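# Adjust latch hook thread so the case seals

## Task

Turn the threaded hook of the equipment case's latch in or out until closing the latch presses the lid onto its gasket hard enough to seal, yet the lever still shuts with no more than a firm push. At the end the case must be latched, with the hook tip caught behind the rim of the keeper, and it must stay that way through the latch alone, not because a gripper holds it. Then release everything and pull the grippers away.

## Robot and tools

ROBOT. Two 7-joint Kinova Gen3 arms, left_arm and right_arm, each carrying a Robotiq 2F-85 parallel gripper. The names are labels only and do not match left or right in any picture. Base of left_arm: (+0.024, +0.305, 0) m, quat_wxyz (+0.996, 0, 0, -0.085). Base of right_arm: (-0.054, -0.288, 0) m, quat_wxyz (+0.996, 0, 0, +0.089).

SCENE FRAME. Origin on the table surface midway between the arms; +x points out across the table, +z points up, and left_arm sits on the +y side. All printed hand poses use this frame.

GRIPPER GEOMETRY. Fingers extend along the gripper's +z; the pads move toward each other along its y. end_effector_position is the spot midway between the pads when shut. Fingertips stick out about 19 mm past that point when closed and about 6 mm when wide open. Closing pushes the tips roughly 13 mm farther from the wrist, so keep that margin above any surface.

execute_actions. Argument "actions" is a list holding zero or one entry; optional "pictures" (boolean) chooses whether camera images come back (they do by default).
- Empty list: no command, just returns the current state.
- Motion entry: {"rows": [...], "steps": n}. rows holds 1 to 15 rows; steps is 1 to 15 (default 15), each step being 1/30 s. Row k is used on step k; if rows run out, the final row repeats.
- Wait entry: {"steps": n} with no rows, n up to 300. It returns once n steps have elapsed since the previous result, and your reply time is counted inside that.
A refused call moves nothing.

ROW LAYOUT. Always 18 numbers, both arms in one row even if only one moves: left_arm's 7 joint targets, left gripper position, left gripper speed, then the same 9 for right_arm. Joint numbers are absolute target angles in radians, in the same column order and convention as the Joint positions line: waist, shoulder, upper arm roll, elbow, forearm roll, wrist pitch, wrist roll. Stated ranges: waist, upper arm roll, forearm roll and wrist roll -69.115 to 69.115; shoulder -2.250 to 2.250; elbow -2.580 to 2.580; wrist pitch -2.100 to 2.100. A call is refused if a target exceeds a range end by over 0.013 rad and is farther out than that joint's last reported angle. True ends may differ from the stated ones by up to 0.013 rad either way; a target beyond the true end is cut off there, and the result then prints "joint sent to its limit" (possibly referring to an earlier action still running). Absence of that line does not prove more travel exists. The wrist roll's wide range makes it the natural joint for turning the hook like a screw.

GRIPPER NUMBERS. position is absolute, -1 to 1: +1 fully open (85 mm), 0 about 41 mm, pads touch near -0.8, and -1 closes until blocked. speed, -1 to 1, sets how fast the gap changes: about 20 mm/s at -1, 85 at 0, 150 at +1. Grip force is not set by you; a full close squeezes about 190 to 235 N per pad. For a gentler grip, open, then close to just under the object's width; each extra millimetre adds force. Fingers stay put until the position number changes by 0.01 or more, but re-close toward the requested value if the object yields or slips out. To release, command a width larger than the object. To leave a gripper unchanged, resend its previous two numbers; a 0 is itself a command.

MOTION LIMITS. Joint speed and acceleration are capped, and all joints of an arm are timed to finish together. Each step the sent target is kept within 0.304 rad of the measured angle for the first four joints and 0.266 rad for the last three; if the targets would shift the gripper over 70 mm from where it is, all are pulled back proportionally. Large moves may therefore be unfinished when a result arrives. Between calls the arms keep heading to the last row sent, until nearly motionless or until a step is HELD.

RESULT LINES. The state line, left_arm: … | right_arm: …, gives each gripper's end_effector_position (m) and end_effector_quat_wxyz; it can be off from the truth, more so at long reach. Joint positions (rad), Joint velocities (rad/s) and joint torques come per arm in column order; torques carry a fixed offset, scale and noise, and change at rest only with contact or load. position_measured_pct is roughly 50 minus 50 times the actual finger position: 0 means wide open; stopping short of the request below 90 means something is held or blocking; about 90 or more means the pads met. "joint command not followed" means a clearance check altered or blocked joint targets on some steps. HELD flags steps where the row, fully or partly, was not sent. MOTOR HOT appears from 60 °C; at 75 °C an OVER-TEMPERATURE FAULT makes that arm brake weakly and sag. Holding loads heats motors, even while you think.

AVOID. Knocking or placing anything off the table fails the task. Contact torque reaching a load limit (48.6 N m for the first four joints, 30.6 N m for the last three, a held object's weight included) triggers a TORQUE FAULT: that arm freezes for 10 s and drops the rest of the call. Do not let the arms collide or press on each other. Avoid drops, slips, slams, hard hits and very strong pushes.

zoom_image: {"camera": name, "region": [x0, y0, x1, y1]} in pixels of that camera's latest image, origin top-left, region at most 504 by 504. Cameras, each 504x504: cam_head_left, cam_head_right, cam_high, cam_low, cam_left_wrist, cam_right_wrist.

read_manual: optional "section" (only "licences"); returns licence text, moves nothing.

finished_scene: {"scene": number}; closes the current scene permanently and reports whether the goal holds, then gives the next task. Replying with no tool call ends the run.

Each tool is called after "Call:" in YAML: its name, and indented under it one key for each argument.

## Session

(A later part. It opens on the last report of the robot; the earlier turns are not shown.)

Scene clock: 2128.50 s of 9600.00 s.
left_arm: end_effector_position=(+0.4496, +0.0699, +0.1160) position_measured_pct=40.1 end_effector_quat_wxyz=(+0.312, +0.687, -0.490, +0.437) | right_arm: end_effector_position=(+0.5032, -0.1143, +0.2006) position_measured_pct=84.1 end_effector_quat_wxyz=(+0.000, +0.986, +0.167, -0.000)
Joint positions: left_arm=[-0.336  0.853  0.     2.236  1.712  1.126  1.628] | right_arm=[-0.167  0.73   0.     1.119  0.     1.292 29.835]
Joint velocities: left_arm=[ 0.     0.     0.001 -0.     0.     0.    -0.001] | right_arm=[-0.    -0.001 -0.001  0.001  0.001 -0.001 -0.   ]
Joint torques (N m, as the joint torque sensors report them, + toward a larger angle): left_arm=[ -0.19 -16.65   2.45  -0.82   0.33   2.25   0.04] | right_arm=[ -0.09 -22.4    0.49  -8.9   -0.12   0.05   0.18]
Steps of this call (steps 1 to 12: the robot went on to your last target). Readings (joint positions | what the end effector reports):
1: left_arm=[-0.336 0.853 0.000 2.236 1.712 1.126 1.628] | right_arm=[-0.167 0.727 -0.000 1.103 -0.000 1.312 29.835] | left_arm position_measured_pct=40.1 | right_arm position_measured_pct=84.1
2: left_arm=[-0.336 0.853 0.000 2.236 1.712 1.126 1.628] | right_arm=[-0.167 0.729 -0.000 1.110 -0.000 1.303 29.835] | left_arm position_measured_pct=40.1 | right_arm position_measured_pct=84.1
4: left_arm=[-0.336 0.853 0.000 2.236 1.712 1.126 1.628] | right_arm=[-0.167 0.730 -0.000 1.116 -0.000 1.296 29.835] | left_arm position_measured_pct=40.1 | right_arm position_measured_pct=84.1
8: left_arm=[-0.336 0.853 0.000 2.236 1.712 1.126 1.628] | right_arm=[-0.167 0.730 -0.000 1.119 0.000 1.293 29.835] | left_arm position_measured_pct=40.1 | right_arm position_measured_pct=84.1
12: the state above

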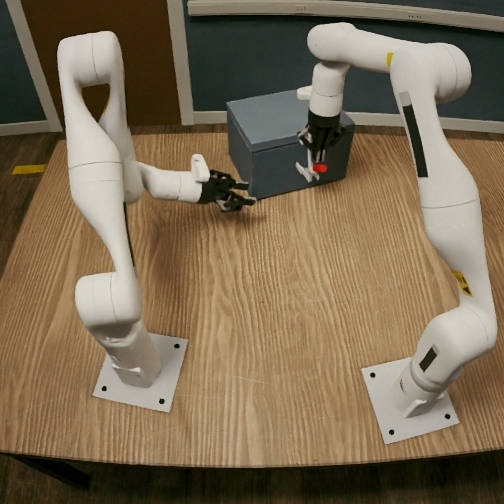

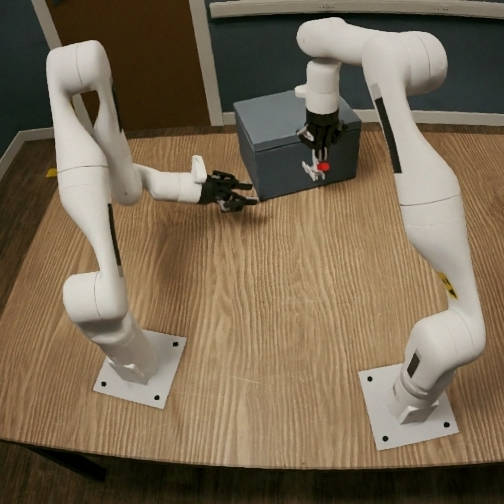

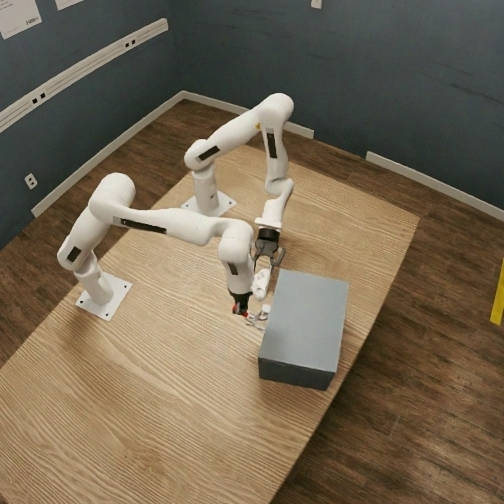

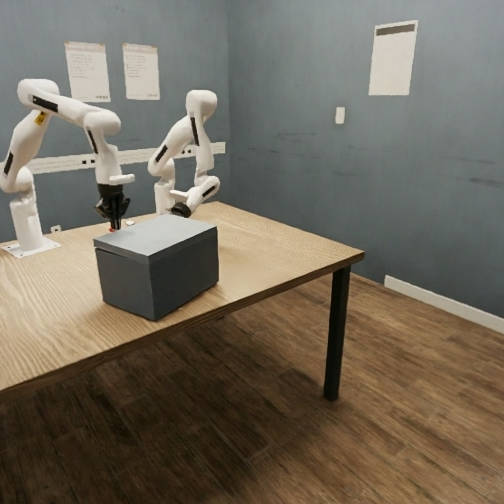

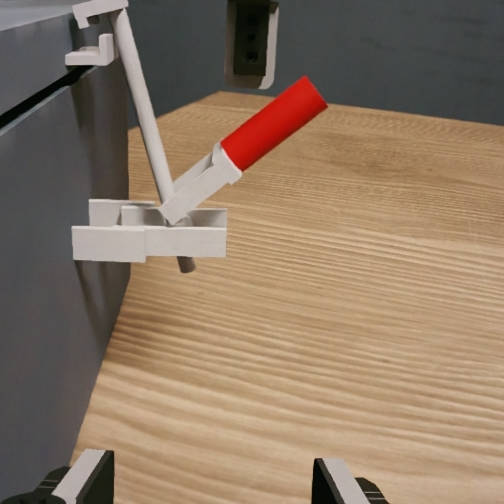

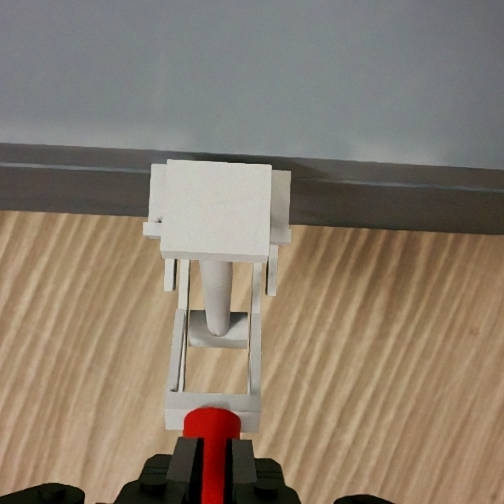

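Call:
execute_actions:
  actions:
    - {"rows":[[-0.336,0.853,0,2.236,1.712,1.126,1.628,0.2,0,-0.167,0.7378,0,1.1376,0,1.2662,29.835,-0.69,0],[-0.336,0.853,0,2.236,1.712,1.126,1.628,0.2,0,-0.167,0.7378,0,1.1376,0,1.2662,29.835,-0.69,0],[-0.336,0.853,0,2.236,1.712,1.126,1.628,0.2,0,-0.167,0.7456,0,1.1557,0,1.2403,29.835,-0.69,0],[-0.336,0.853,0,2.236,1.712,1.126,1.628,0.2,0,-0.167,0.7456,0,1.1557,0,1.2403,29.835,-0.69,0],[-0.336,0.853,0,2.236,1.712,1.126,1.628,0.2,0,-0.167,0.7456,0,1.1557,0,1.2403,29.835,-0.69,0],[-0.336,0.853,0,2.236,1.712,1.126,1.628,0.2,0,-0.167,0.7322,0,1.1912,0,1.2007,29.835,-0.69,0],[-0.336,0.853,0,2.236,1.712,1.126,1.628,0.2,0,-0.167,0.7322,0,1.1912,0,1.2007,29.835,-0.69,0],[-0.336,0.853,0,2.236,1.712,1.126,1.628,0.2,0,-0.167,0.7188,0,1.2266,0,1.1612,29.835,-0.69,0],[-0.336,0.853,0,2.236,1.712,1.126,1.628,0.2,0,-0.167,0.7188,0,1.2266,0,1.1612,29.835,-0.69,0],[-0.336,0.853,0,2.236,1.712,1.126,1.628,0.2,0,-0.167,0.7055,0,1.2621,0,1.1216,29.835,-0.69,0],[-0.336,0.853,0,2.236,1.712,1.126,1.628,0.2,0,-0.167,0.7055,0,1.2621,0,1.1216,29.835,-0.69,0],[-0.336,0.853,0,2.236,1.712,1.126,1.628,0.2,0,-0.167,0.6921,0,1.2975,0,1.0821,29.835,-0.69,0],[-0.336,0.853,0,2.236,1.712,1.126,1.628,0.2,0,-0.167,0.6921,0,1.2975,0,1.0821,29.835,-0.69,0],[-0.336,0.853,0,2.236,1.712,1.126,1.628,0.2,0,-0.167,0.6787,0,1.333,0,1.0425,29.835,-0.69,0]],"steps":15}
  pictures: false

Call:
execute_actions:
  actions:
    - {"rows":[[-0.336,0.853,0,2.236,1.712,1.126,1.628,0.2,0,-0.167,0.6653,0,1.3685,0,1.0029,29.835,-0.69,0],[-0.336,0.853,0,2.236,1.712,1.126,1.628,0.2,0,-0.167,0.6653,0,1.3685,0,1.0029,29.835,-0.69,0],[-0.336,0.853,0,2.236,1.712,1.126,1.628,0.2,0,-0.167,0.6653,0,1.3685,0,1.0029,29.835,-0.69,0],[-0.336,0.853,0,2.236,1.712,1.126,1.628,0.2,0,-0.167,0.6519,0,1.404,0,0.9634,29.835,-0.69,0],[-0.336,0.853,0,2.236,1.712,1.126,1.628,0.2,0,-0.167,0.6519,0,1.404,0,0.9634,29.835,-0.69,0],[-0.336,0.853,0,2.236,1.712,1.126,1.628,0.2,0,-0.167,0.6519,0,1.404,0,0.9634,29.835,-0.69,0],[-0.336,0.853,0,2.236,1.712,1.126,1.628,0.2,0,-0.167,0.6386,0,1.4396,0,0.9238,29.835,-0.69,0],[-0.336,0.853,0,2.236,1.712,1.126,1.628,0.2,0,-0.167,0.6386,0,1.4396,0,0.9238,29.835,-0.69,0],[-0.336,0.853,0,2.236,1.712,1.126,1.628,0.2,0,-0.167,0.6386,0,1.4396,0,0.9238,29.835,-0.69,0],[-0.336,0.853,0,2.236,1.712,1.126,1.628,0.2,0,-0.167,0.6252,0,1.4751,0,0.8843,29.835,-0.69,0],[-0.336,0.853,0,2.236,1.712,1.126,1.628,0.2,0,-0.167,0.6252,0,1.4751,0,0.8843,29.835,-0.69,0],[-0.336,0.853,0,2.236,1.712,1.126,1.628,0.2,0,-0.167,0.6252,0,1.4751,0,0.8843,29.835,-0.69,0],[-0.336,0.853,0,2.236,1.712,1.126,1.628,0.2,0,-0.167,0.6118,0,1.5106,0,0.8447,29.835,-0.69,0]],"steps":15}
  pictures: false

Call:
execute_actions:
  actions:
    - {"steps":12}

Scene clock: 2158.70 s of 9600.00 s.
left_arm: end_effector_position=(+0.4496, +0.0699, +0.1160) position_measured_pct=40.1 end_effector_quat_wxyz=(+0.312, +0.687, -0.490, +0.437) | right_arm: end_effector_position=(+0.4995, -0.1155, +0.1732) position_measured_pct=84.1 end_effector_quat_wxyz=(-0.005, +0.986, +0.167, +0.028)
Joint positions: left_arm=[-0.336  0.853  0.     2.236  1.712  1.126  1.628] | right_arm=[-0.167  0.701 -0.     1.27  -0.     1.113 29.835]
Joint velocities: left_arm=[0.001 0.    0.001 0.    0.    0.001 0.001] | right_arm=[ 0.    -0.18   0.     0.496  0.    -0.556  0.   ]
Joint torques (N m, as the joint torque sensors report them, + toward a larger angle): left_arm=[ -0.45 -16.8    2.5   -0.62   0.59   2.44   0.21] | right_arm=[ -0.28 -21.27   0.32  -8.55  -0.03   0.15   0.41]
Steps of this call (steps 1 to 30: the robot went on to your last target; steps 31 to 891: nothing new was sent; steps 892 to 906: all 15 steps of this action). Readings (joint positions | what the end effector reports):
892: left_arm=[-0.336 0.853 0.000 2.236 1.712 1.126 1.628] | right_arm=[-0.167 0.730 0.000 1.121 -0.000 1.291 29.835] | left_arm position_measured_pct=40.1 | right_arm position_measured_pct=84.1
893: left_arm=[-0.336 0.853 0.000 2.236 1.712 1.126 1.628] | right_arm=[-0.167 0.732 0.000 1.124 -0.000 1.285 29.835] | left_arm position_measured_pct=40.1 | right_arm position_measured_pct=84.1
895: left_arm=[-0.336 0.853 0.000 2.236 1.712 1.126 1.628] | right_arm=[-0.167 0.737 0.000 1.136 0.000 1.269 29.835] | left_arm position_measured_pct=40.1 | right_arm position_measured_pct=84.1
899: left_arm=[-0.336 0.853 0.000 2.236 1.712 1.126 1.628] | right_arm=[-0.167 0.737 -0.000 1.167 -0.000 1.229 29.835] | left_arm position_measured_pct=40.1 | right_arm position_measured_pct=84.1
906: the state above

Scene clock: 2159.20 s of 9600.00 s.
left_arm: end_effector_position=(+0.4496, +0.0699, +0.1160) position_measured_pct=40.1 end_effector_quat_wxyz=(+0.312, +0.687, -0.490, +0.437) | right_arm: end_effector_position=(+0.4876, -0.1198, +0.1598) position_measured_pct=84.1 end_effector_quat_wxyz=(-0.014, +0.983, +0.166, +0.078)
Joint positions: left_arm=[-0.336  0.853  0.     2.236  1.712  1.126  1.628] | right_arm=[-0.167  0.624 -0.     1.477 -0.     0.881 29.835]
Joint velocities: left_arm=[ 0.001 -0.003  0.001 -0.    -0.     0.    -0.001] | right_arm=[ 0.    -0.126  0.     0.341 -0.    -0.382  0.   ]
Joint torques (N m, as the joint torque sensors report them, + toward a larger angle): left_arm=[ -0.19 -16.51   2.31  -1.12   0.48   2.48   0.25] | right_arm=[ -0.1  -19.78  -0.06  -8.27  -0.35  -0.48   0.13]
Steps of this call (steps 1 to 15: all 15 steps of this action). Readings (joint positions | what the end effector reports):
1: left_arm=[-0.336 0.853 0.000 2.236 1.712 1.126 1.628] | right_arm=[-0.167 0.695 -0.000 1.286 -0.000 1.095 29.835] | left_arm position_measured_pct=40.1 | right_arm position_measured_pct=84.1
2: left_arm=[-0.336 0.853 0.000 2.236 1.712 1.126 1.628] | right_arm=[-0.167 0.689 -0.000 1.303 -0.000 1.075 29.835] | left_arm position_measured_pct=40.1 | right_arm position_measured_pct=84.1
4: left_arm=[-0.336 0.853 0.000 2.236 1.712 1.126 1.628] | right_arm=[-0.167 0.677 -0.000 1.335 -0.000 1.040 29.835] | left_arm position_measured_pct=40.1 | right_arm position_measured_pct=84.1
8: left_arm=[-0.336 0.853 0.000 2.236 1.712 1.126 1.628] | right_arm=[-0.167 0.657 -0.000 1.391 -0.000 0.977 29.835] | left_arm position_measured_pct=40.1 | right_arm position_measured_pct=84.1
15: the state above

Scene clock: 2159.60 s of 9600.00 s.
left_arm: end_effector_position=(+0.4496, +0.0699, +0.1160) position_measured_pct=40.1 end_effector_quat_wxyz=(+0.312, +0.687, -0.490, +0.437) | right_arm: end_effector_position=(+0.4850, -0.1208, +0.1579) position_measured_pct=84.1 end_effector_quat_wxyz=(-0.015, +0.982, +0.166, +0.086)
Joint positions: left_arm=[-0.336  0.853  0.     2.236  1.712  1.126  1.628] | right_arm=[-0.167  0.612 -0.     1.51  -0.     0.845 29.835]
Joint velocities: left_arm=[-0.001  0.001  0.    -0.     0.     0.001 -0.   ] | right_arm=[-0.    -0.002 -0.     0.003  0.    -0.001  0.   ]
Joint torques (N m, as the joint torque sensors report them, + toward a larger angle): left_arm=[ -0.17 -16.37   2.51  -0.8    0.33   2.42   0.34] | right_arm=[ -0.28 -20.36   0.41  -8.27  -0.26  -0.42   0.28]
Steps of this call (steps 1 to 12: the robot went on to your last target). Readings (joint positions | what the end effector reports):
1: left_arm=[-0.336 0.853 0.000 2.236 1.712 1.126 1.628] | right_arm=[-0.167 0.620 -0.000 1.488 -0.000 0.869 29.835] | left_arm position_measured_pct=40.1 | right_arm position_measured_pct=84.1
2: left_arm=[-0.336 0.853 0.000 2.236 1.712 1.126 1.628] | right_arm=[-0.167 0.618 -0.000 1.496 -0.000 0.860 29.835] | left_arm position_measured_pct=40.1 | right_arm position_measured_pct=84.1
4: left_arm=[-0.336 0.853 0.000 2.236 1.712 1.126 1.628] | right_arm=[-0.167 0.615 -0.000 1.505 -0.000 0.850 29.835] | left_arm position_measured_pct=40.1 | right_arm position_measured_pct=84.1
8: left_arm=[-0.336 0.853 0.000 2.236 1.712 1.126 1.628] | right_arm=[-0.167 0.613 -0.000 1.509 -0.000 0.845 29.835] | left_arm position_measured_pct=40.1 | right_arm position_measured_pct=84.1
12: the state above

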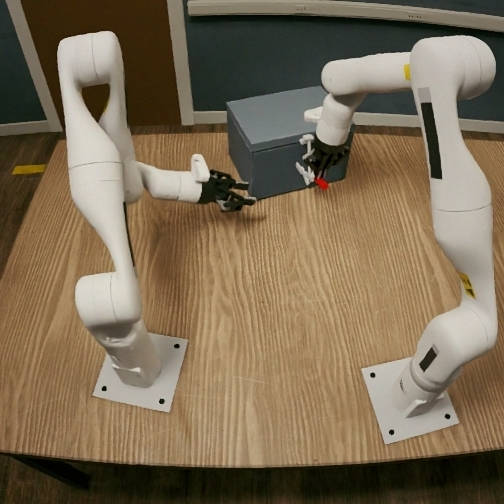

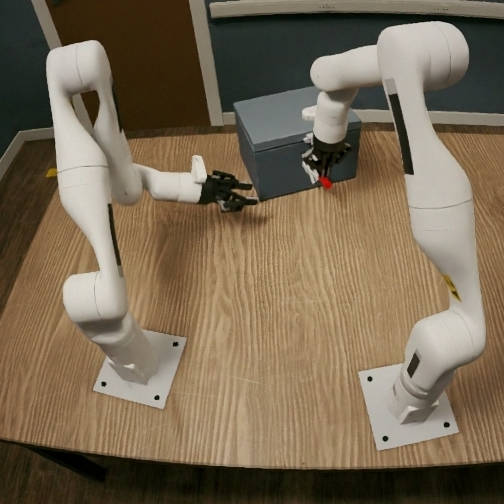

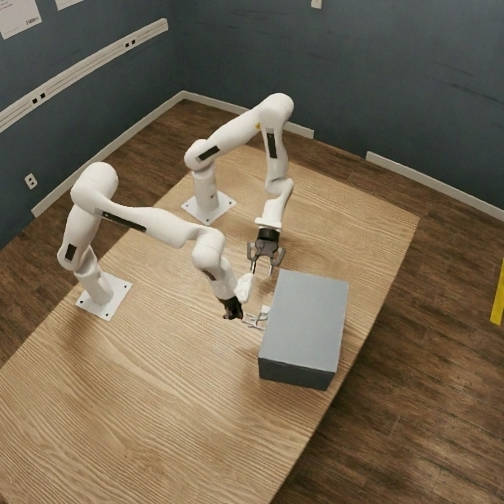

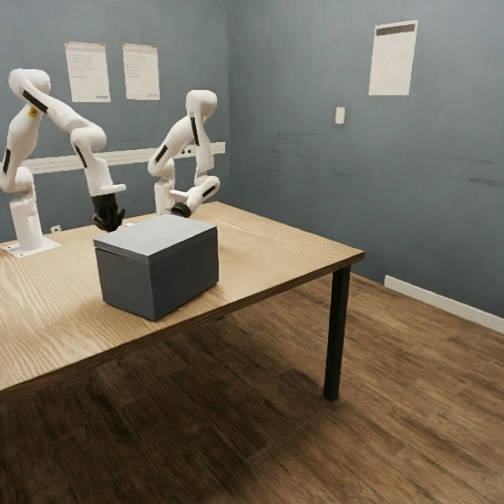

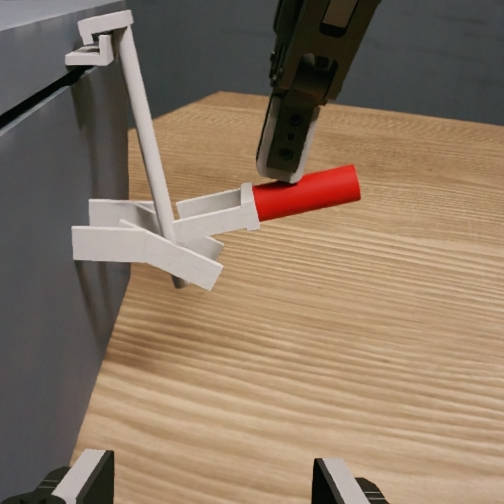

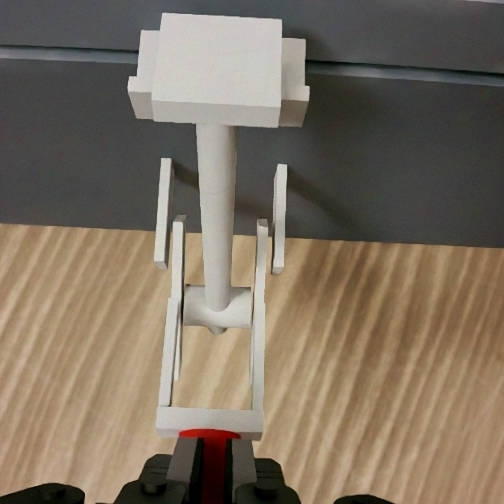

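Call:
execute_actions:
  actions:
    - {"rows":[[-0.336,0.853,0,2.236,1.712,1.126,1.628,0.2,0,-0.167,0.6031,0,1.5458,0,0.7947,29.835,-0.69,0],[-0.336,0.853,0,2.236,1.712,1.126,1.628,0.2,0,-0.167,0.6031,0,1.5458,0,0.7947,29.835,-0.69,0],[-0.336,0.853,0,2.236,1.712,1.126,1.628,0.2,0,-0.167,0.6031,0,1.5458,0,0.7947,29.835,-0.69,0],[-0.336,0.853,0,2.236,1.712,1.126,1.628,0.2,0,-0.167,0.5944,0,1.581,0,0.7447,29.835,-0.69,0],[-0.336,0.853,0,2.236,1.712,1.126,1.628,0.2,0,-0.167,0.5944,0,1.581,0,0.7447,29.835,-0.69,0],[-0.336,0.853,0,2.236,1.712,1.126,1.628,0.2,0,-0.167,0.5944,0,1.581,0,0.7447,29.835,-0.69,0],[-0.336,0.853,0,2.236,1.712,1.126,1.628,0.2,0,-0.167,0.5857,0,1.6163,0,0.6947,29.835,-0.69,0],[-0.336,0.853,0,2.236,1.712,1.126,1.628,0.2,0,-0.167,0.5857,0,1.6163,0,0.6947,29.835,-0.69,0],[-0.336,0.853,0,2.236,1.712,1.126,1.628,0.2,0,-0.167,0.5857,0,1.6163,0,0.6947,29.835,-0.69,0],[-0.336,0.853,0,2.236,1.712,1.126,1.628,0.2,0,-0.167,0.577,0,1.6515,0,0.6447,29.835,-0.69,0]],"steps":15}
  pictures: false

Call:
execute_actions:
  actions:
    - {"rows":[[-0.336,0.853,0,2.236,1.712,1.126,1.628,0.2,0,-0.167,0.5681,0,1.6936,0,0.5913,29.835,-0.69,0],[-0.336,0.853,0,2.236,1.712,1.126,1.628,0.2,0,-0.167,0.5681,0,1.6936,0,0.5913,29.835,-0.69,0],[-0.336,0.853,0,2.236,1.712,1.126,1.628,0.2,0,-0.167,0.5681,0,1.6936,0,0.5913,29.835,-0.69,0],[-0.336,0.853,0,2.236,1.712,1.126,1.628,0.2,0,-0.167,0.5592,0,1.7357,0,0.5379,29.835,-0.69,0],[-0.336,0.853,0,2.236,1.712,1.126,1.628,0.2,0,-0.167,0.5592,0,1.7357,0,0.5379,29.835,-0.69,0],[-0.336,0.853,0,2.236,1.712,1.126,1.628,0.2,0,-0.167,0.5592,0,1.7357,0,0.5379,29.835,-0.69,0],[-0.336,0.853,0,2.236,1.712,1.126,1.628,0.2,0,-0.167,0.5504,0,1.7778,0,0.4845,29.835,-0.69,0],[-0.336,0.853,0,2.236,1.712,1.126,1.628,0.2,0,-0.167,0.5504,0,1.7778,0,0.4845,29.835,-0.69,0],[-0.336,0.853,0,2.236,1.712,1.126,1.628,0.2,0,-0.167,0.5504,0,1.7778,0,0.4845,29.835,-0.69,0],[-0.336,0.853,0,2.236,1.712,1.126,1.628,0.2,0,-0.167,0.5415,0,1.8199,0,0.4311,29.835,-0.69,0]],"steps":15}
  pictures: false

Call:
execute_actions:
  actions:
    - {"steps":12}

Scene clock: 2203.30 s of 9600.00 s.
left_arm: end_effector_position=(+0.4496, +0.0699, +0.1160) position_measured_pct=40.1 end_effector_quat_wxyz=(+0.312, +0.687, -0.490, +0.437) | right_arm: end_effector_position=(+0.4831, -0.1214, +0.1461) position_measured_pct=84.1 end_effector_quat_wxyz=(-0.023, +0.977, +0.165, +0.130)
Joint positions: left_arm=[-0.336  0.853  0.     2.236  1.712  1.126  1.628] | right_arm=[-0.167  0.579 -0.     1.643 -0.     0.656 29.835]
Joint velocities: left_arm=[ 0.    -0.     0.    -0.     0.    -0.    -0.001] | right_arm=[-0.002 -0.029 -0.001  0.118 -0.001 -0.179 -0.   ]
Joint torques (N m, as the joint torque sensors report them, + toward a larger angle): left_arm=[ -0.5  -16.75   2.65  -0.84   0.57   2.49   0.24] | right_arm=[  0.14 -17.67   0.07  -8.18   0.06  -0.67   0.27]
Steps of this call (steps 1 to 30: the robot went on to your last target; steps 31 to 1296: nothing new was sent; steps 1297 to 1311: all 15 steps of this action). Readings (joint positions | what the end effector reports):
1297: left_arm=[-0.336 0.853 0.000 2.236 1.712 1.126 1.628] | right_arm=[-0.167 0.611 -0.000 1.512 -0.000 0.843 29.835] | left_arm position_measured_pct=40.1 | right_arm position_measured_pct=84.1
1298: left_arm=[-0.336 0.853 0.000 2.236 1.712 1.126 1.628] | right_arm=[-0.167 0.609 -0.000 1.517 -0.000 0.836 29.835] | left_arm position_measured_pct=40.1 | right_arm position_measured_pct=84.1
1300: left_arm=[-0.336 0.853 0.000 2.236 1.712 1.126 1.628] | right_arm=[-0.167 0.605 -0.000 1.533 -0.000 0.813 29.835] | left_arm position_measured_pct=40.1 | right_arm position_measured_pct=84.1
1304: left_arm=[-0.336 0.853 0.000 2.236 1.712 1.126 1.628] | right_arm=[-0.167 0.595 -0.000 1.575 -0.000 0.754 29.835] | left_arm position_measured_pct=40.1 | right_arm position_measured_pct=84.1
1311: the state above

Scene clock: 2203.80 s of 9600.00 s.
left_arm: end_effector_position=(+0.4496, +0.0699, +0.1160) position_measured_pct=40.1 end_effector_quat_wxyz=(+0.312, +0.687, -0.490, +0.437) | right_arm: end_effector_position=(+0.4723, -0.1240, +0.1352) position_measured_pct=84.1 end_effector_quat_wxyz=(-0.032, +0.970, +0.165, +0.175)
Joint positions: left_arm=[-0.336  0.853  0.     2.236  1.712  1.126  1.628] | right_arm=[-0.168  0.539 -0.001  1.803 -0.001  0.441 29.835]
Joint velocities: left_arm=[-0.    -0.001 -0.001  0.     0.     0.    -0.   ] | right_arm=[-0.002 -0.035 -0.001  0.165  0.    -0.223 -0.   ]
Joint torques (N m, as the joint torque sensors report them, + toward a larger angle): left_arm=[ -0.22 -16.29   2.35  -0.96   0.24   2.59   0.14] | right_arm=[  0.87 -12.62   0.7   -3.48   0.17   0.72   0.27]
Steps of this call (steps 1 to 15: all 15 steps of this action). Readings (joint positions | what the end effector reports):
1: left_arm=[-0.336 0.853 0.000 2.236 1.712 1.126 1.628] | right_arm=[-0.167 0.578 -0.000 1.647 -0.000 0.650 29.835] | left_arm position_measured_pct=40.1 | right_arm position_measured_pct=84.1
2: left_arm=[-0.336 0.853 0.000 2.236 1.712 1.126 1.628] | right_arm=[-0.167 0.575 -0.000 1.655 -0.000 0.639 29.835] | left_arm position_measured_pct=40.1 | right_arm position_measured_pct=84.1
4: left_arm=[-0.336 0.853 0.000 2.236 1.712 1.126 1.628] | right_arm=[-0.167 0.570 -0.000 1.674 -0.000 0.613 29.835] | left_arm position_measured_pct=40.1 | right_arm position_measured_pct=84.1
8: left_arm=[-0.336 0.853 0.000 2.236 1.712 1.126 1.628] | right_arm=[-0.167 0.558 -0.001 1.722 -0.000 0.549 29.835] | left_arm position_measured_pct=40.1 | right_arm position_measured_pct=84.1
15: the state above

Scene clock: 2204.20 s of 9600.00 s.
left_arm: end_effector_position=(+0.4496, +0.0699, +0.1160) position_measured_pct=40.1 end_effector_quat_wxyz=(+0.312, +0.687, -0.490, +0.437) | right_arm: end_effector_position=(+0.4712, -0.1243, +0.1349) position_measured_pct=84.1 end_effector_quat_wxyz=(-0.033, +0.970, +0.165, +0.178)
Joint positions: left_arm=[-0.336  0.853  0.     2.236  1.712  1.126  1.628] | right_arm=[-0.168  0.536 -0.001  1.815 -0.001  0.427 29.835]
Joint velocities: left_arm=[ 0.     0.001 -0.001  0.     0.     0.     0.   ] | right_arm=[-0.001 -0.001 -0.     0.001  0.    -0.001 -0.   ]
Joint torques (N m, as the joint torque sensors report them, + toward a larger angle): left_arm=[ -0.28 -16.82   2.42  -1.03   0.2    2.32   0.12] | right_arm=[  0.95 -13.09   1.28  -3.75  -0.11   0.78   0.34]
Steps of this call (steps 1 to 12: the robot went on to your last target). Readings (joint positions | what the end effector reports):
1: left_arm=[-0.336 0.853 0.000 2.236 1.712 1.126 1.628] | right_arm=[-0.168 0.538 -0.001 1.808 -0.001 0.435 29.835] | left_arm position_measured_pct=40.1 | right_arm position_measured_pct=84.1
2: left_arm=[-0.336 0.853 0.000 2.236 1.712 1.126 1.628] | right_arm=[-0.168 0.537 -0.001 1.810 -0.001 0.432 29.835] | left_arm position_measured_pct=40.1 | right_arm position_measured_pct=84.1
4: left_arm=[-0.336 0.853 0.000 2.236 1.712 1.126 1.628] | right_arm=[-0.168 0.536 -0.001 1.812 -0.001 0.429 29.835] | left_arm position_measured_pct=40.1 | right_arm position_measured_pct=84.1
8: left_arm=[-0.336 0.853 0.000 2.236 1.712 1.126 1.628] | right_arm=[-0.168 0.536 -0.001 1.814 -0.001 0.428 29.835] | left_arm position_measured_pct=40.1 | right_arm position_measured_pct=84.1
12: the state above

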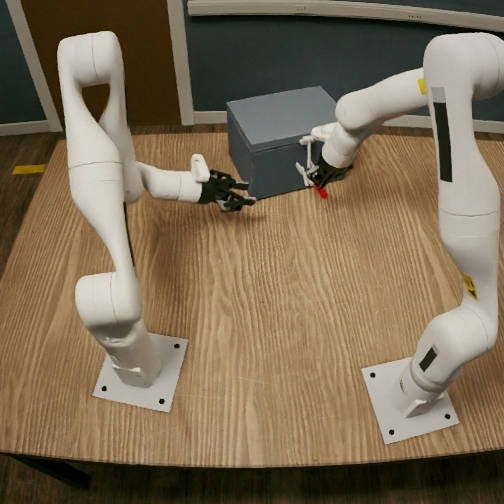

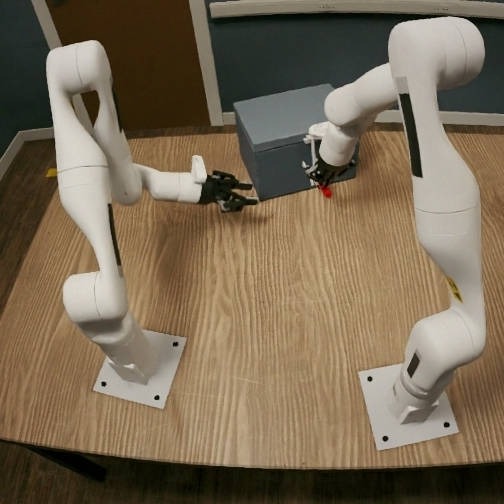

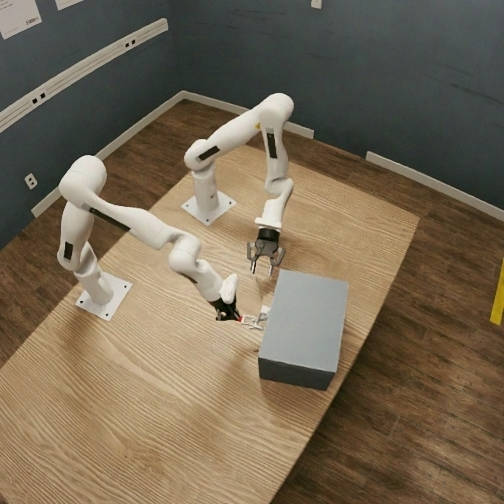

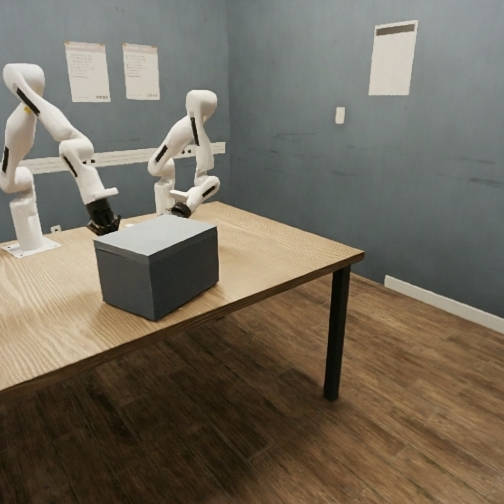

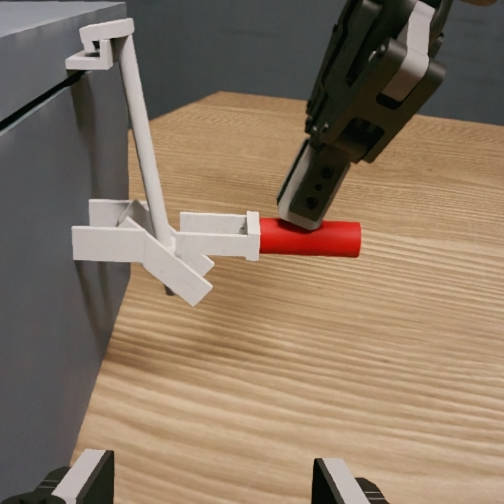

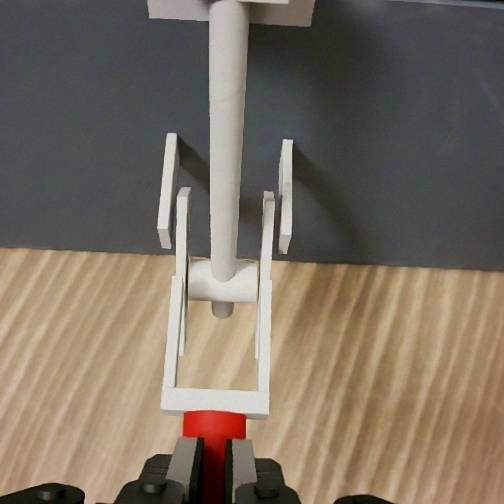

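Call:
execute_actions:
  actions:
    - {"rows":[[-0.336,0.853,0,2.236,1.712,1.126,1.628,0.2,0,-0.167,0.5425,0,1.8537,0,0.3702,29.835,-0.69,0],[-0.336,0.853,0,2.236,1.712,1.126,1.628,0.2,0,-0.167,0.5425,0,1.8537,0,0.3702,29.835,-0.69,0],[-0.336,0.853,0,2.236,1.712,1.126,1.628,0.2,0,-0.167,0.5425,0,1.8537,0,0.3702,29.835,-0.69,0],[-0.336,0.853,0,2.236,1.712,1.126,1.628,0.2,0,-0.167,0.5435,0,1.8875,0,0.3093,29.835,-0.69,0],[-0.336,0.853,0,2.236,1.712,1.126,1.628,0.2,0,-0.167,0.5435,0,1.8875,0,0.3093,29.835,-0.69,0],[-0.336,0.853,0,2.236,1.712,1.126,1.628,0.2,0,-0.167,0.5435,0,1.8875,0,0.3093,29.835,-0.69,0],[-0.336,0.853,0,2.236,1.712,1.126,1.628,0.2,0,-0.167,0.5444,0,1.9212,0,0.2483,29.835,-0.69,0],[-0.336,0.853,0,2.236,1.712,1.126,1.628,0.2,0,-0.167,0.5444,0,1.9212,0,0.2483,29.835,-0.69,0],[-0.336,0.853,0,2.236,1.712,1.126,1.628,0.2,0,-0.167,0.5444,0,1.9212,0,0.2483,29.835,-0.69,0],[-0.336,0.853,0,2.236,1.712,1.126,1.628,0.2,0,-0.167,0.5454,0,1.955,0,0.1874,29.835,-0.69,0]],"steps":15}
  pictures: false

Call:
execute_actions:
  actions:
    - {"steps":12}

Scene clock: 2225.27 s of 9600.00 s.
left_arm: end_effector_position=(+0.4496, +0.0699, +0.1160) position_measured_pct=40.1 end_effector_quat_wxyz=(+0.312, +0.687, -0.490, +0.437) | right_arm: end_effector_position=(+0.4695, -0.1248, +0.1195) position_measured_pct=84.1 end_effector_quat_wxyz=(-0.041, +0.960, +0.163, +0.226)
Joint positions: left_arm=[-0.336  0.853  0.     2.236  1.712  1.126  1.628] | right_arm=[-0.168  0.538 -0.001  1.943 -0.     0.198 29.835]
Joint velocities: left_arm=[-0.     0.001  0.001  0.    -0.001  0.     0.   ] | right_arm=[-0.     0.004  0.     0.113  0.001 -0.21  -0.   ]
Joint torques (N m, as the joint torque sensors report them, + toward a larger angle): left_arm=[ -0.32 -16.61   2.51  -1.07   0.33   2.56   0.02] | right_arm=[  0.93 -11.55   1.05  -3.85  -0.04  -0.08   0.45]
Steps of this call (steps 1 to 30: the robot went on to your last target; steps 31 to 617: nothing new was sent; steps 618 to 632: all 15 steps of this action). Readings (joint positions | what the end effector reports):
618: left_arm=[-0.336 0.853 0.000 2.236 1.712 1.126 1.628] | right_arm=[-0.168 0.535 -0.001 1.816 -0.001 0.426 29.835] | left_arm position_measured_pct=40.1 | right_arm position_measured_pct=84.1
619: left_arm=[-0.336 0.853 0.000 2.236 1.712 1.126 1.628] | right_arm=[-0.168 0.535 -0.001 1.821 -0.001 0.416 29.835] | left_arm position_measured_pct=40.1 | right_arm position_measured_pct=84.1
621: left_arm=[-0.336 0.853 0.000 2.236 1.712 1.126 1.628] | right_arm=[-0.168 0.536 -0.001 1.837 -0.001 0.389 29.835] | left_arm position_measured_pct=40.1 | right_arm position_measured_pct=84.1
625: left_arm=[-0.336 0.853 0.000 2.236 1.712 1.126 1.628] | right_arm=[-0.168 0.536 -0.001 1.877 -0.000 0.318 29.835] | left_arm position_measured_pct=40.1 | right_arm position_measured_pct=84.1
632: the state above

Scene clock: 2225.67 s of 9600.00 s.
left_arm: end_effector_position=(+0.4496, +0.0699, +0.1160) position_measured_pct=40.1 end_effector_quat_wxyz=(+0.312, +0.687, -0.490, +0.437) | right_arm: end_effector_position=(+0.4693, -0.1249, +0.1190) position_measured_pct=84.1 end_effector_quat_wxyz=(-0.042, +0.959, +0.163, +0.229)
Joint positions: left_arm=[-0.336  0.853  0.     2.236  1.712  1.126  1.628] | right_arm=[-0.168  0.538 -0.001  1.95  -0.     0.184 29.835]
Joint velocities: left_arm=[ 0.    -0.001  0.002  0.    -0.     0.     0.001] | right_arm=[-0.     0.001 -0.     0.001  0.    -0.001  0.   ]
Joint torques (N m, as the joint torque sensors report them, + toward a larger angle): left_arm=[ -0.5  -16.32   2.38  -0.61   0.38   2.23  -0.16] | right_arm=[  1.04 -10.83   1.05  -3.49   0.     0.36   0.35]
Steps of this call (steps 1 to 12: the robot went on to your last target). Readings (joint positions | what the end effector reports):
1: left_arm=[-0.336 0.853 0.000 2.236 1.712 1.126 1.628] | right_arm=[-0.168 0.538 -0.001 1.946 -0.000 0.193 29.835] | left_arm position_measured_pct=40.1 | right_arm position_measured_pct=84.1
2: left_arm=[-0.336 0.853 0.000 2.236 1.712 1.126 1.628] | right_arm=[-0.168 0.538 -0.001 1.947 -0.000 0.190 29.835] | left_arm position_measured_pct=40.1 | right_arm position_measured_pct=84.1
4: left_arm=[-0.336 0.853 0.000 2.236 1.712 1.126 1.628] | right_arm=[-0.168 0.538 -0.001 1.949 -0.000 0.187 29.835] | left_arm position_measured_pct=40.1 | right_arm position_measured_pct=84.1
8: left_arm=[-0.336 0.853 0.000 2.236 1.712 1.126 1.628] | right_arm=[-0.168 0.538 -0.001 1.950 -0.000 0.185 29.835] | left_arm position_measured_pct=40.1 | right_arm position_measured_pct=84.1
12: the state above

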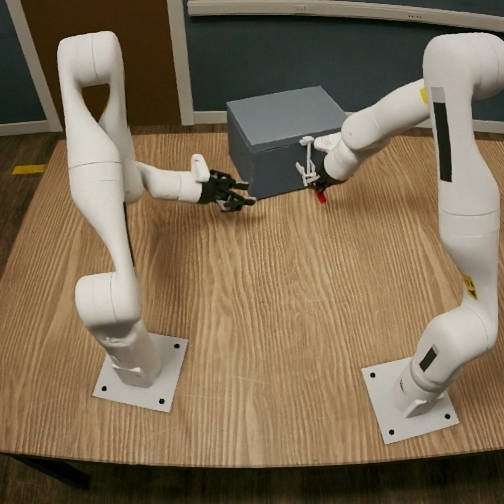

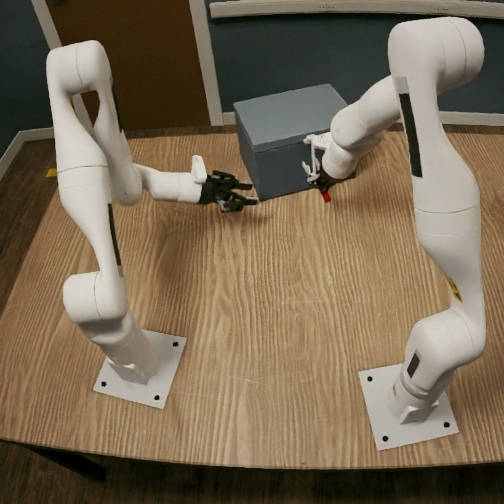

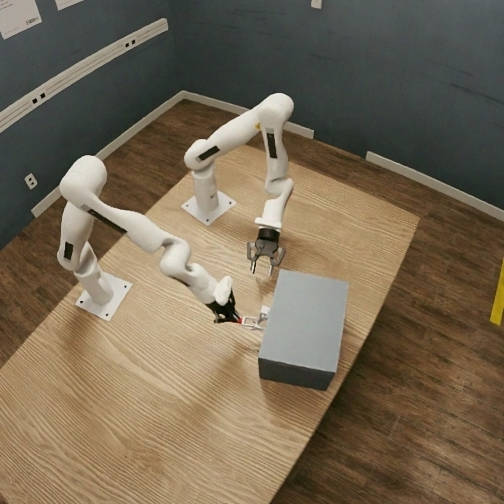

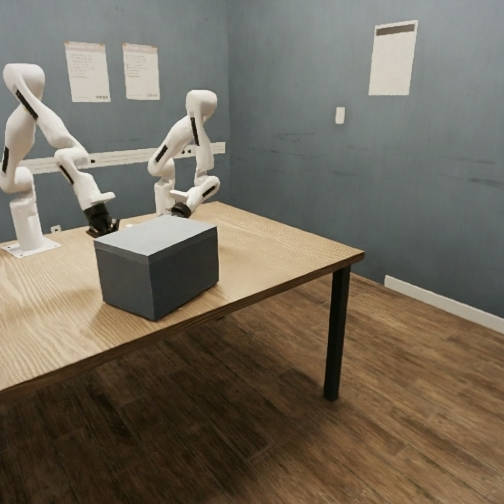

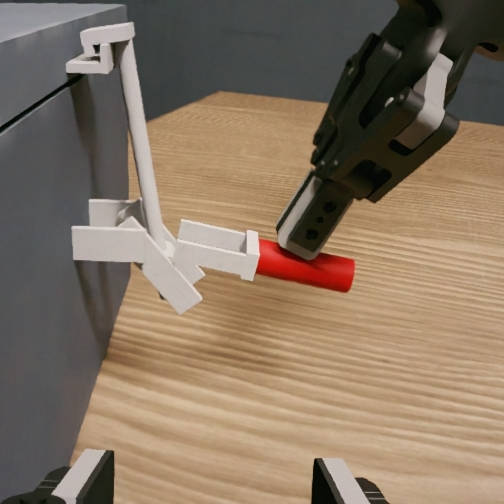

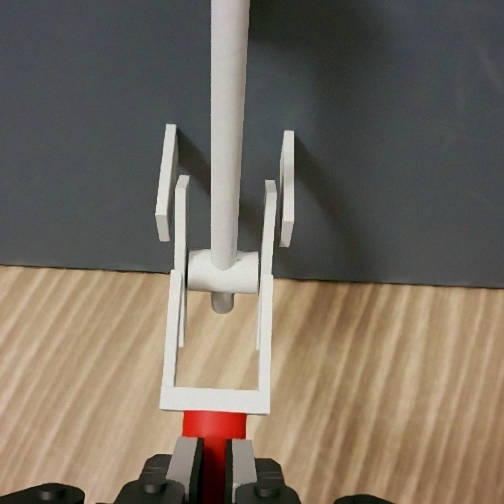

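Call:
execute_actions:
  actions:
    - {"rows":[[-0.336,0.853,0,2.236,1.712,1.126,1.628,0.2,0,-0.167,0.5535,0,1.9838,0,0.1244,29.835,-0.69,0],[-0.336,0.853,0,2.236,1.712,1.126,1.628,0.2,0,-0.167,0.5535,0,1.9838,0,0.1244,29.835,-0.69,0],[-0.336,0.853,0,2.236,1.712,1.126,1.628,0.2,0,-0.167,0.5535,0,1.9838,0,0.1244,29.835,-0.69,0],[-0.336,0.853,0,2.236,1.712,1.126,1.628,0.2,0,-0.167,0.5615,0,2.0125,0,0.0614,29.835,-0.69,0],[-0.336,0.853,0,2.236,1.712,1.126,1.628,0.2,0,-0.167,0.5615,0,2.0125,0,0.0614,29.835,-0.69,0],[-0.336,0.853,0,2.236,1.712,1.126,1.628,0.2,0,-0.167,0.5615,0,2.0125,0,0.0614,29.835,-0.69,0],[-0.336,0.853,0,2.236,1.712,1.126,1.628,0.2,0,-0.167,0.5696,0,2.0413,0,-0.0016,29.835,-0.69,0],[-0.336,0.853,0,2.236,1.712,1.126,1.628,0.2,0,-0.167,0.5696,0,2.0413,0,-0.0016,29.835,-0.69,0],[-0.336,0.853,0,2.236,1.712,1.126,1.628,0.2,0,-0.167,0.5696,0,2.0413,0,-0.0016,29.835,-0.69,0],[-0.336,0.853,0,2.236,1.712,1.126,1.628,0.2,0,-0.167,0.5777,0,2.07,0,-0.0646,29.835,-0.69,0]],"steps":15}
  pictures: false

Call:
execute_actions:
  actions:
    - {"steps":12}

Call:
zoom_image:
  camera: "cam_left_wrist"
  region: [0, 20, 160, 140]

Scene clock: 2241.90 s of 9600.00 s.
left_arm: end_effector_position=(+0.4496, +0.0699, +0.1160) position_measured_pct=40.1 end_effector_quat_wxyz=(+0.312, +0.687, -0.490, +0.437) | right_arm: end_effector_position=(+0.4703, -0.1245, +0.1031) position_measured_pct=84.1 end_effector_quat_wxyz=(-0.050, +0.946, +0.161, +0.276)
Joint positions: left_arm=[-0.336  0.853  0.     2.236  1.712  1.126  1.628] | right_arm=[-0.168  0.569 -0.001  2.059  0.    -0.054 29.835]
Joint velocities: left_arm=[ 0.     0.001 -0.001 -0.    -0.001  0.    -0.   ] | right_arm=[ 0.001  0.026 -0.     0.095  0.001 -0.213  0.   ]
Joint torques (N m, as the joint torque sensors report them, + toward a larger angle): left_arm=[ -0.48 -16.3    2.5   -0.74   0.28   2.42  -0.08] | right_arm=[  0.56 -11.51   1.21  -4.06  -0.19   0.08   0.31]
Steps of this call (steps 1 to 30: the robot went on to your last target; steps 31 to 472: nothing new was sent; steps 473 to 487: all 15 steps of this action). Readings (joint positions | what the end effector reports):
473: left_arm=[-0.336 0.853 0.000 2.236 1.712 1.126 1.628] | right_arm=[-0.168 0.538 -0.001 1.951 -0.000 0.182 29.835] | left_arm position_measured_pct=40.1 | right_arm position_measured_pct=84.1
474: left_arm=[-0.336 0.853 0.000 2.236 1.712 1.126 1.628] | right_arm=[-0.168 0.540 -0.001 1.956 -0.000 0.172 29.835] | left_arm position_measured_pct=40.1 | right_arm position_measured_pct=84.1
476: left_arm=[-0.336 0.853 0.000 2.236 1.712 1.126 1.628] | right_arm=[-0.168 0.543 -0.001 1.970 -0.000 0.143 29.835] | left_arm position_measured_pct=40.1 | right_arm position_measured_pct=84.1
480: left_arm=[-0.336 0.853 0.000 2.236 1.712 1.126 1.628] | right_arm=[-0.168 0.553 -0.001 2.004 -0.000 0.069 29.835] | left_arm position_measured_pct=40.1 | right_arm position_measured_pct=84.1
487: the state above

Scene clock: 2242.30 s of 9600.00 s.
left_arm: end_effector_position=(+0.4496, +0.0699, +0.1160) position_measured_pct=40.1 end_effector_quat_wxyz=(+0.312, +0.687, -0.490, +0.437) | right_arm: end_effector_position=(+0.4701, -0.1245, +0.1021) position_measured_pct=84.1 end_effector_quat_wxyz=(-0.051, +0.946, +0.161, +0.278)
Joint positions: left_arm=[-0.336  0.853  0.     2.236  1.712  1.126  1.628] | right_arm=[-0.168  0.571 -0.001  2.066  0.    -0.068 29.835]
Joint velocities: left_arm=[-0.     0.002 -0.     0.     0.     0.001  0.001] | right_arm=[ 0.     0.     0.     0.002  0.    -0.     0.   ]
Joint torques (N m, as the joint torque sensors report them, + toward a larger angle): left_arm=[ -0.51 -16.6    2.47  -0.73   0.39   2.53   0.08] | right_arm=[  0.97 -11.5    1.37  -2.39  -0.09   0.28   0.29]
Steps of this call (steps 1 to 12: the robot went on to your last target). Readings (joint positions | what the end effector reports):
1: left_arm=[-0.336 0.853 0.000 2.236 1.712 1.126 1.628] | right_arm=[-0.168 0.569 -0.001 2.062 0.000 -0.060 29.835] | left_arm position_measured_pct=40.1 | right_arm position_measured_pct=84.1
2: left_arm=[-0.336 0.853 0.000 2.236 1.712 1.126 1.628] | right_arm=[-0.168 0.570 -0.001 2.063 0.000 -0.063 29.835] | left_arm position_measured_pct=40.1 | right_arm position_measured_pct=84.1
4: left_arm=[-0.336 0.853 0.000 2.236 1.712 1.126 1.628] | right_arm=[-0.168 0.570 -0.001 2.065 0.000 -0.066 29.835] | left_arm position_measured_pct=40.1 | right_arm position_measured_pct=84.1
8: left_arm=[-0.336 0.853 0.000 2.236 1.712 1.126 1.628] | right_arm=[-0.168 0.571 -0.001 2.066 0.000 -0.068 29.835] | left_arm position_measured_pct=40.1 | right_arm position_measured_pct=84.1
12: the state above

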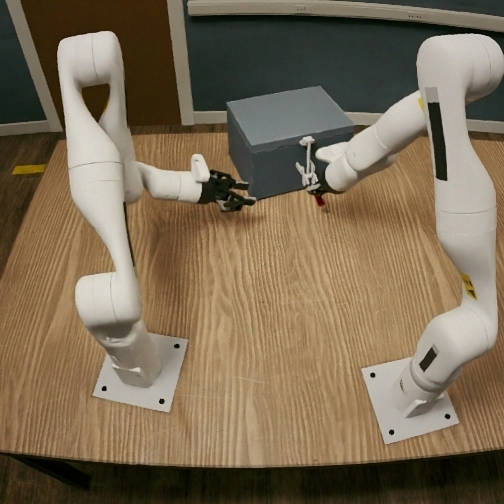

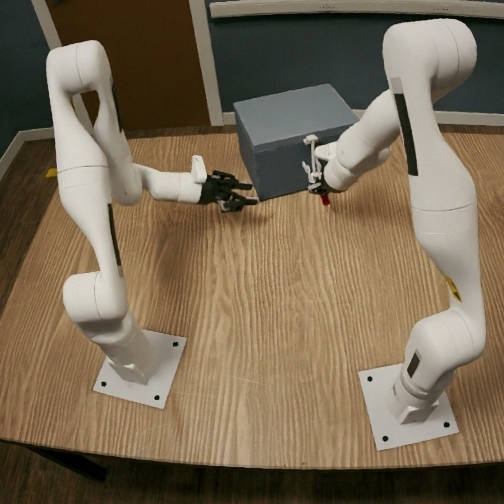

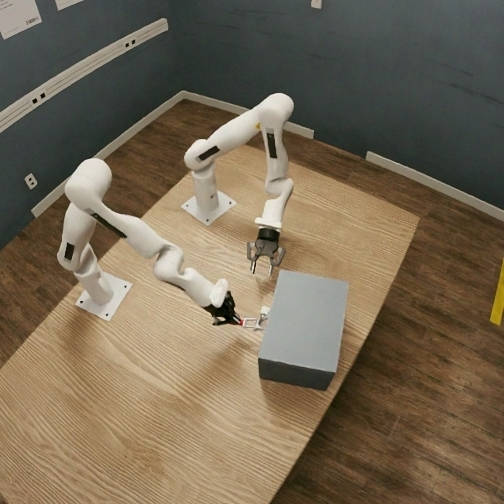

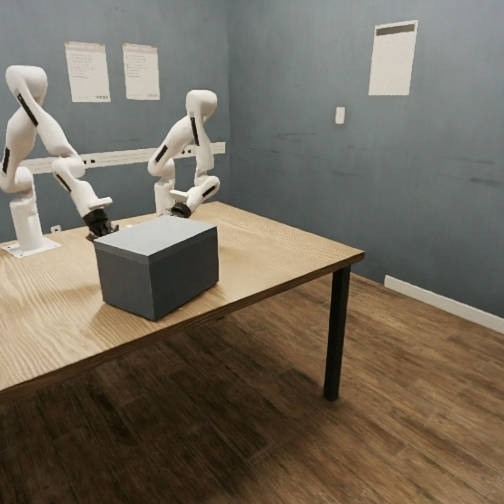

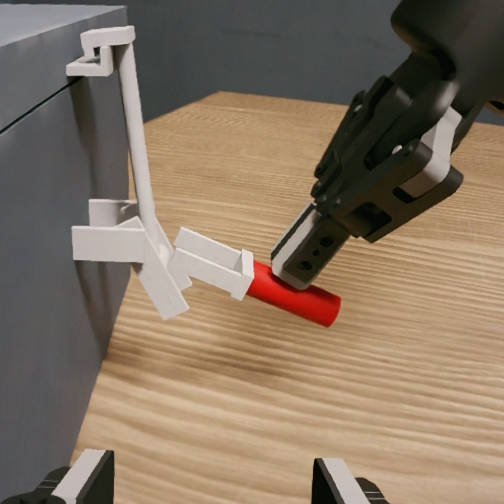

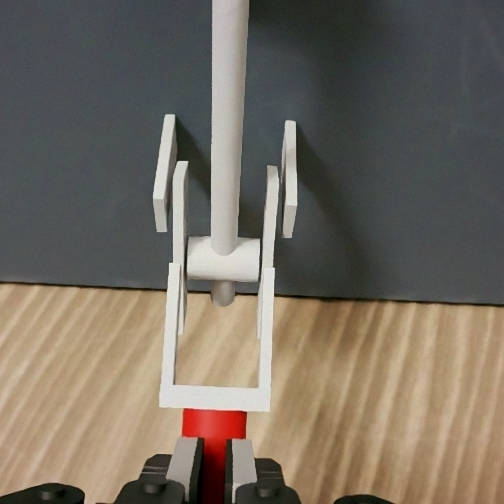

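Region (0, 20, 160, 140) of cam_left_wrist's 504x504 image, scaled by 3.150; it fills the top 378 rows of this view, and the rest is white.

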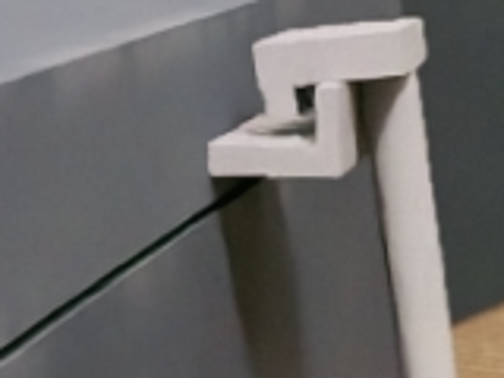

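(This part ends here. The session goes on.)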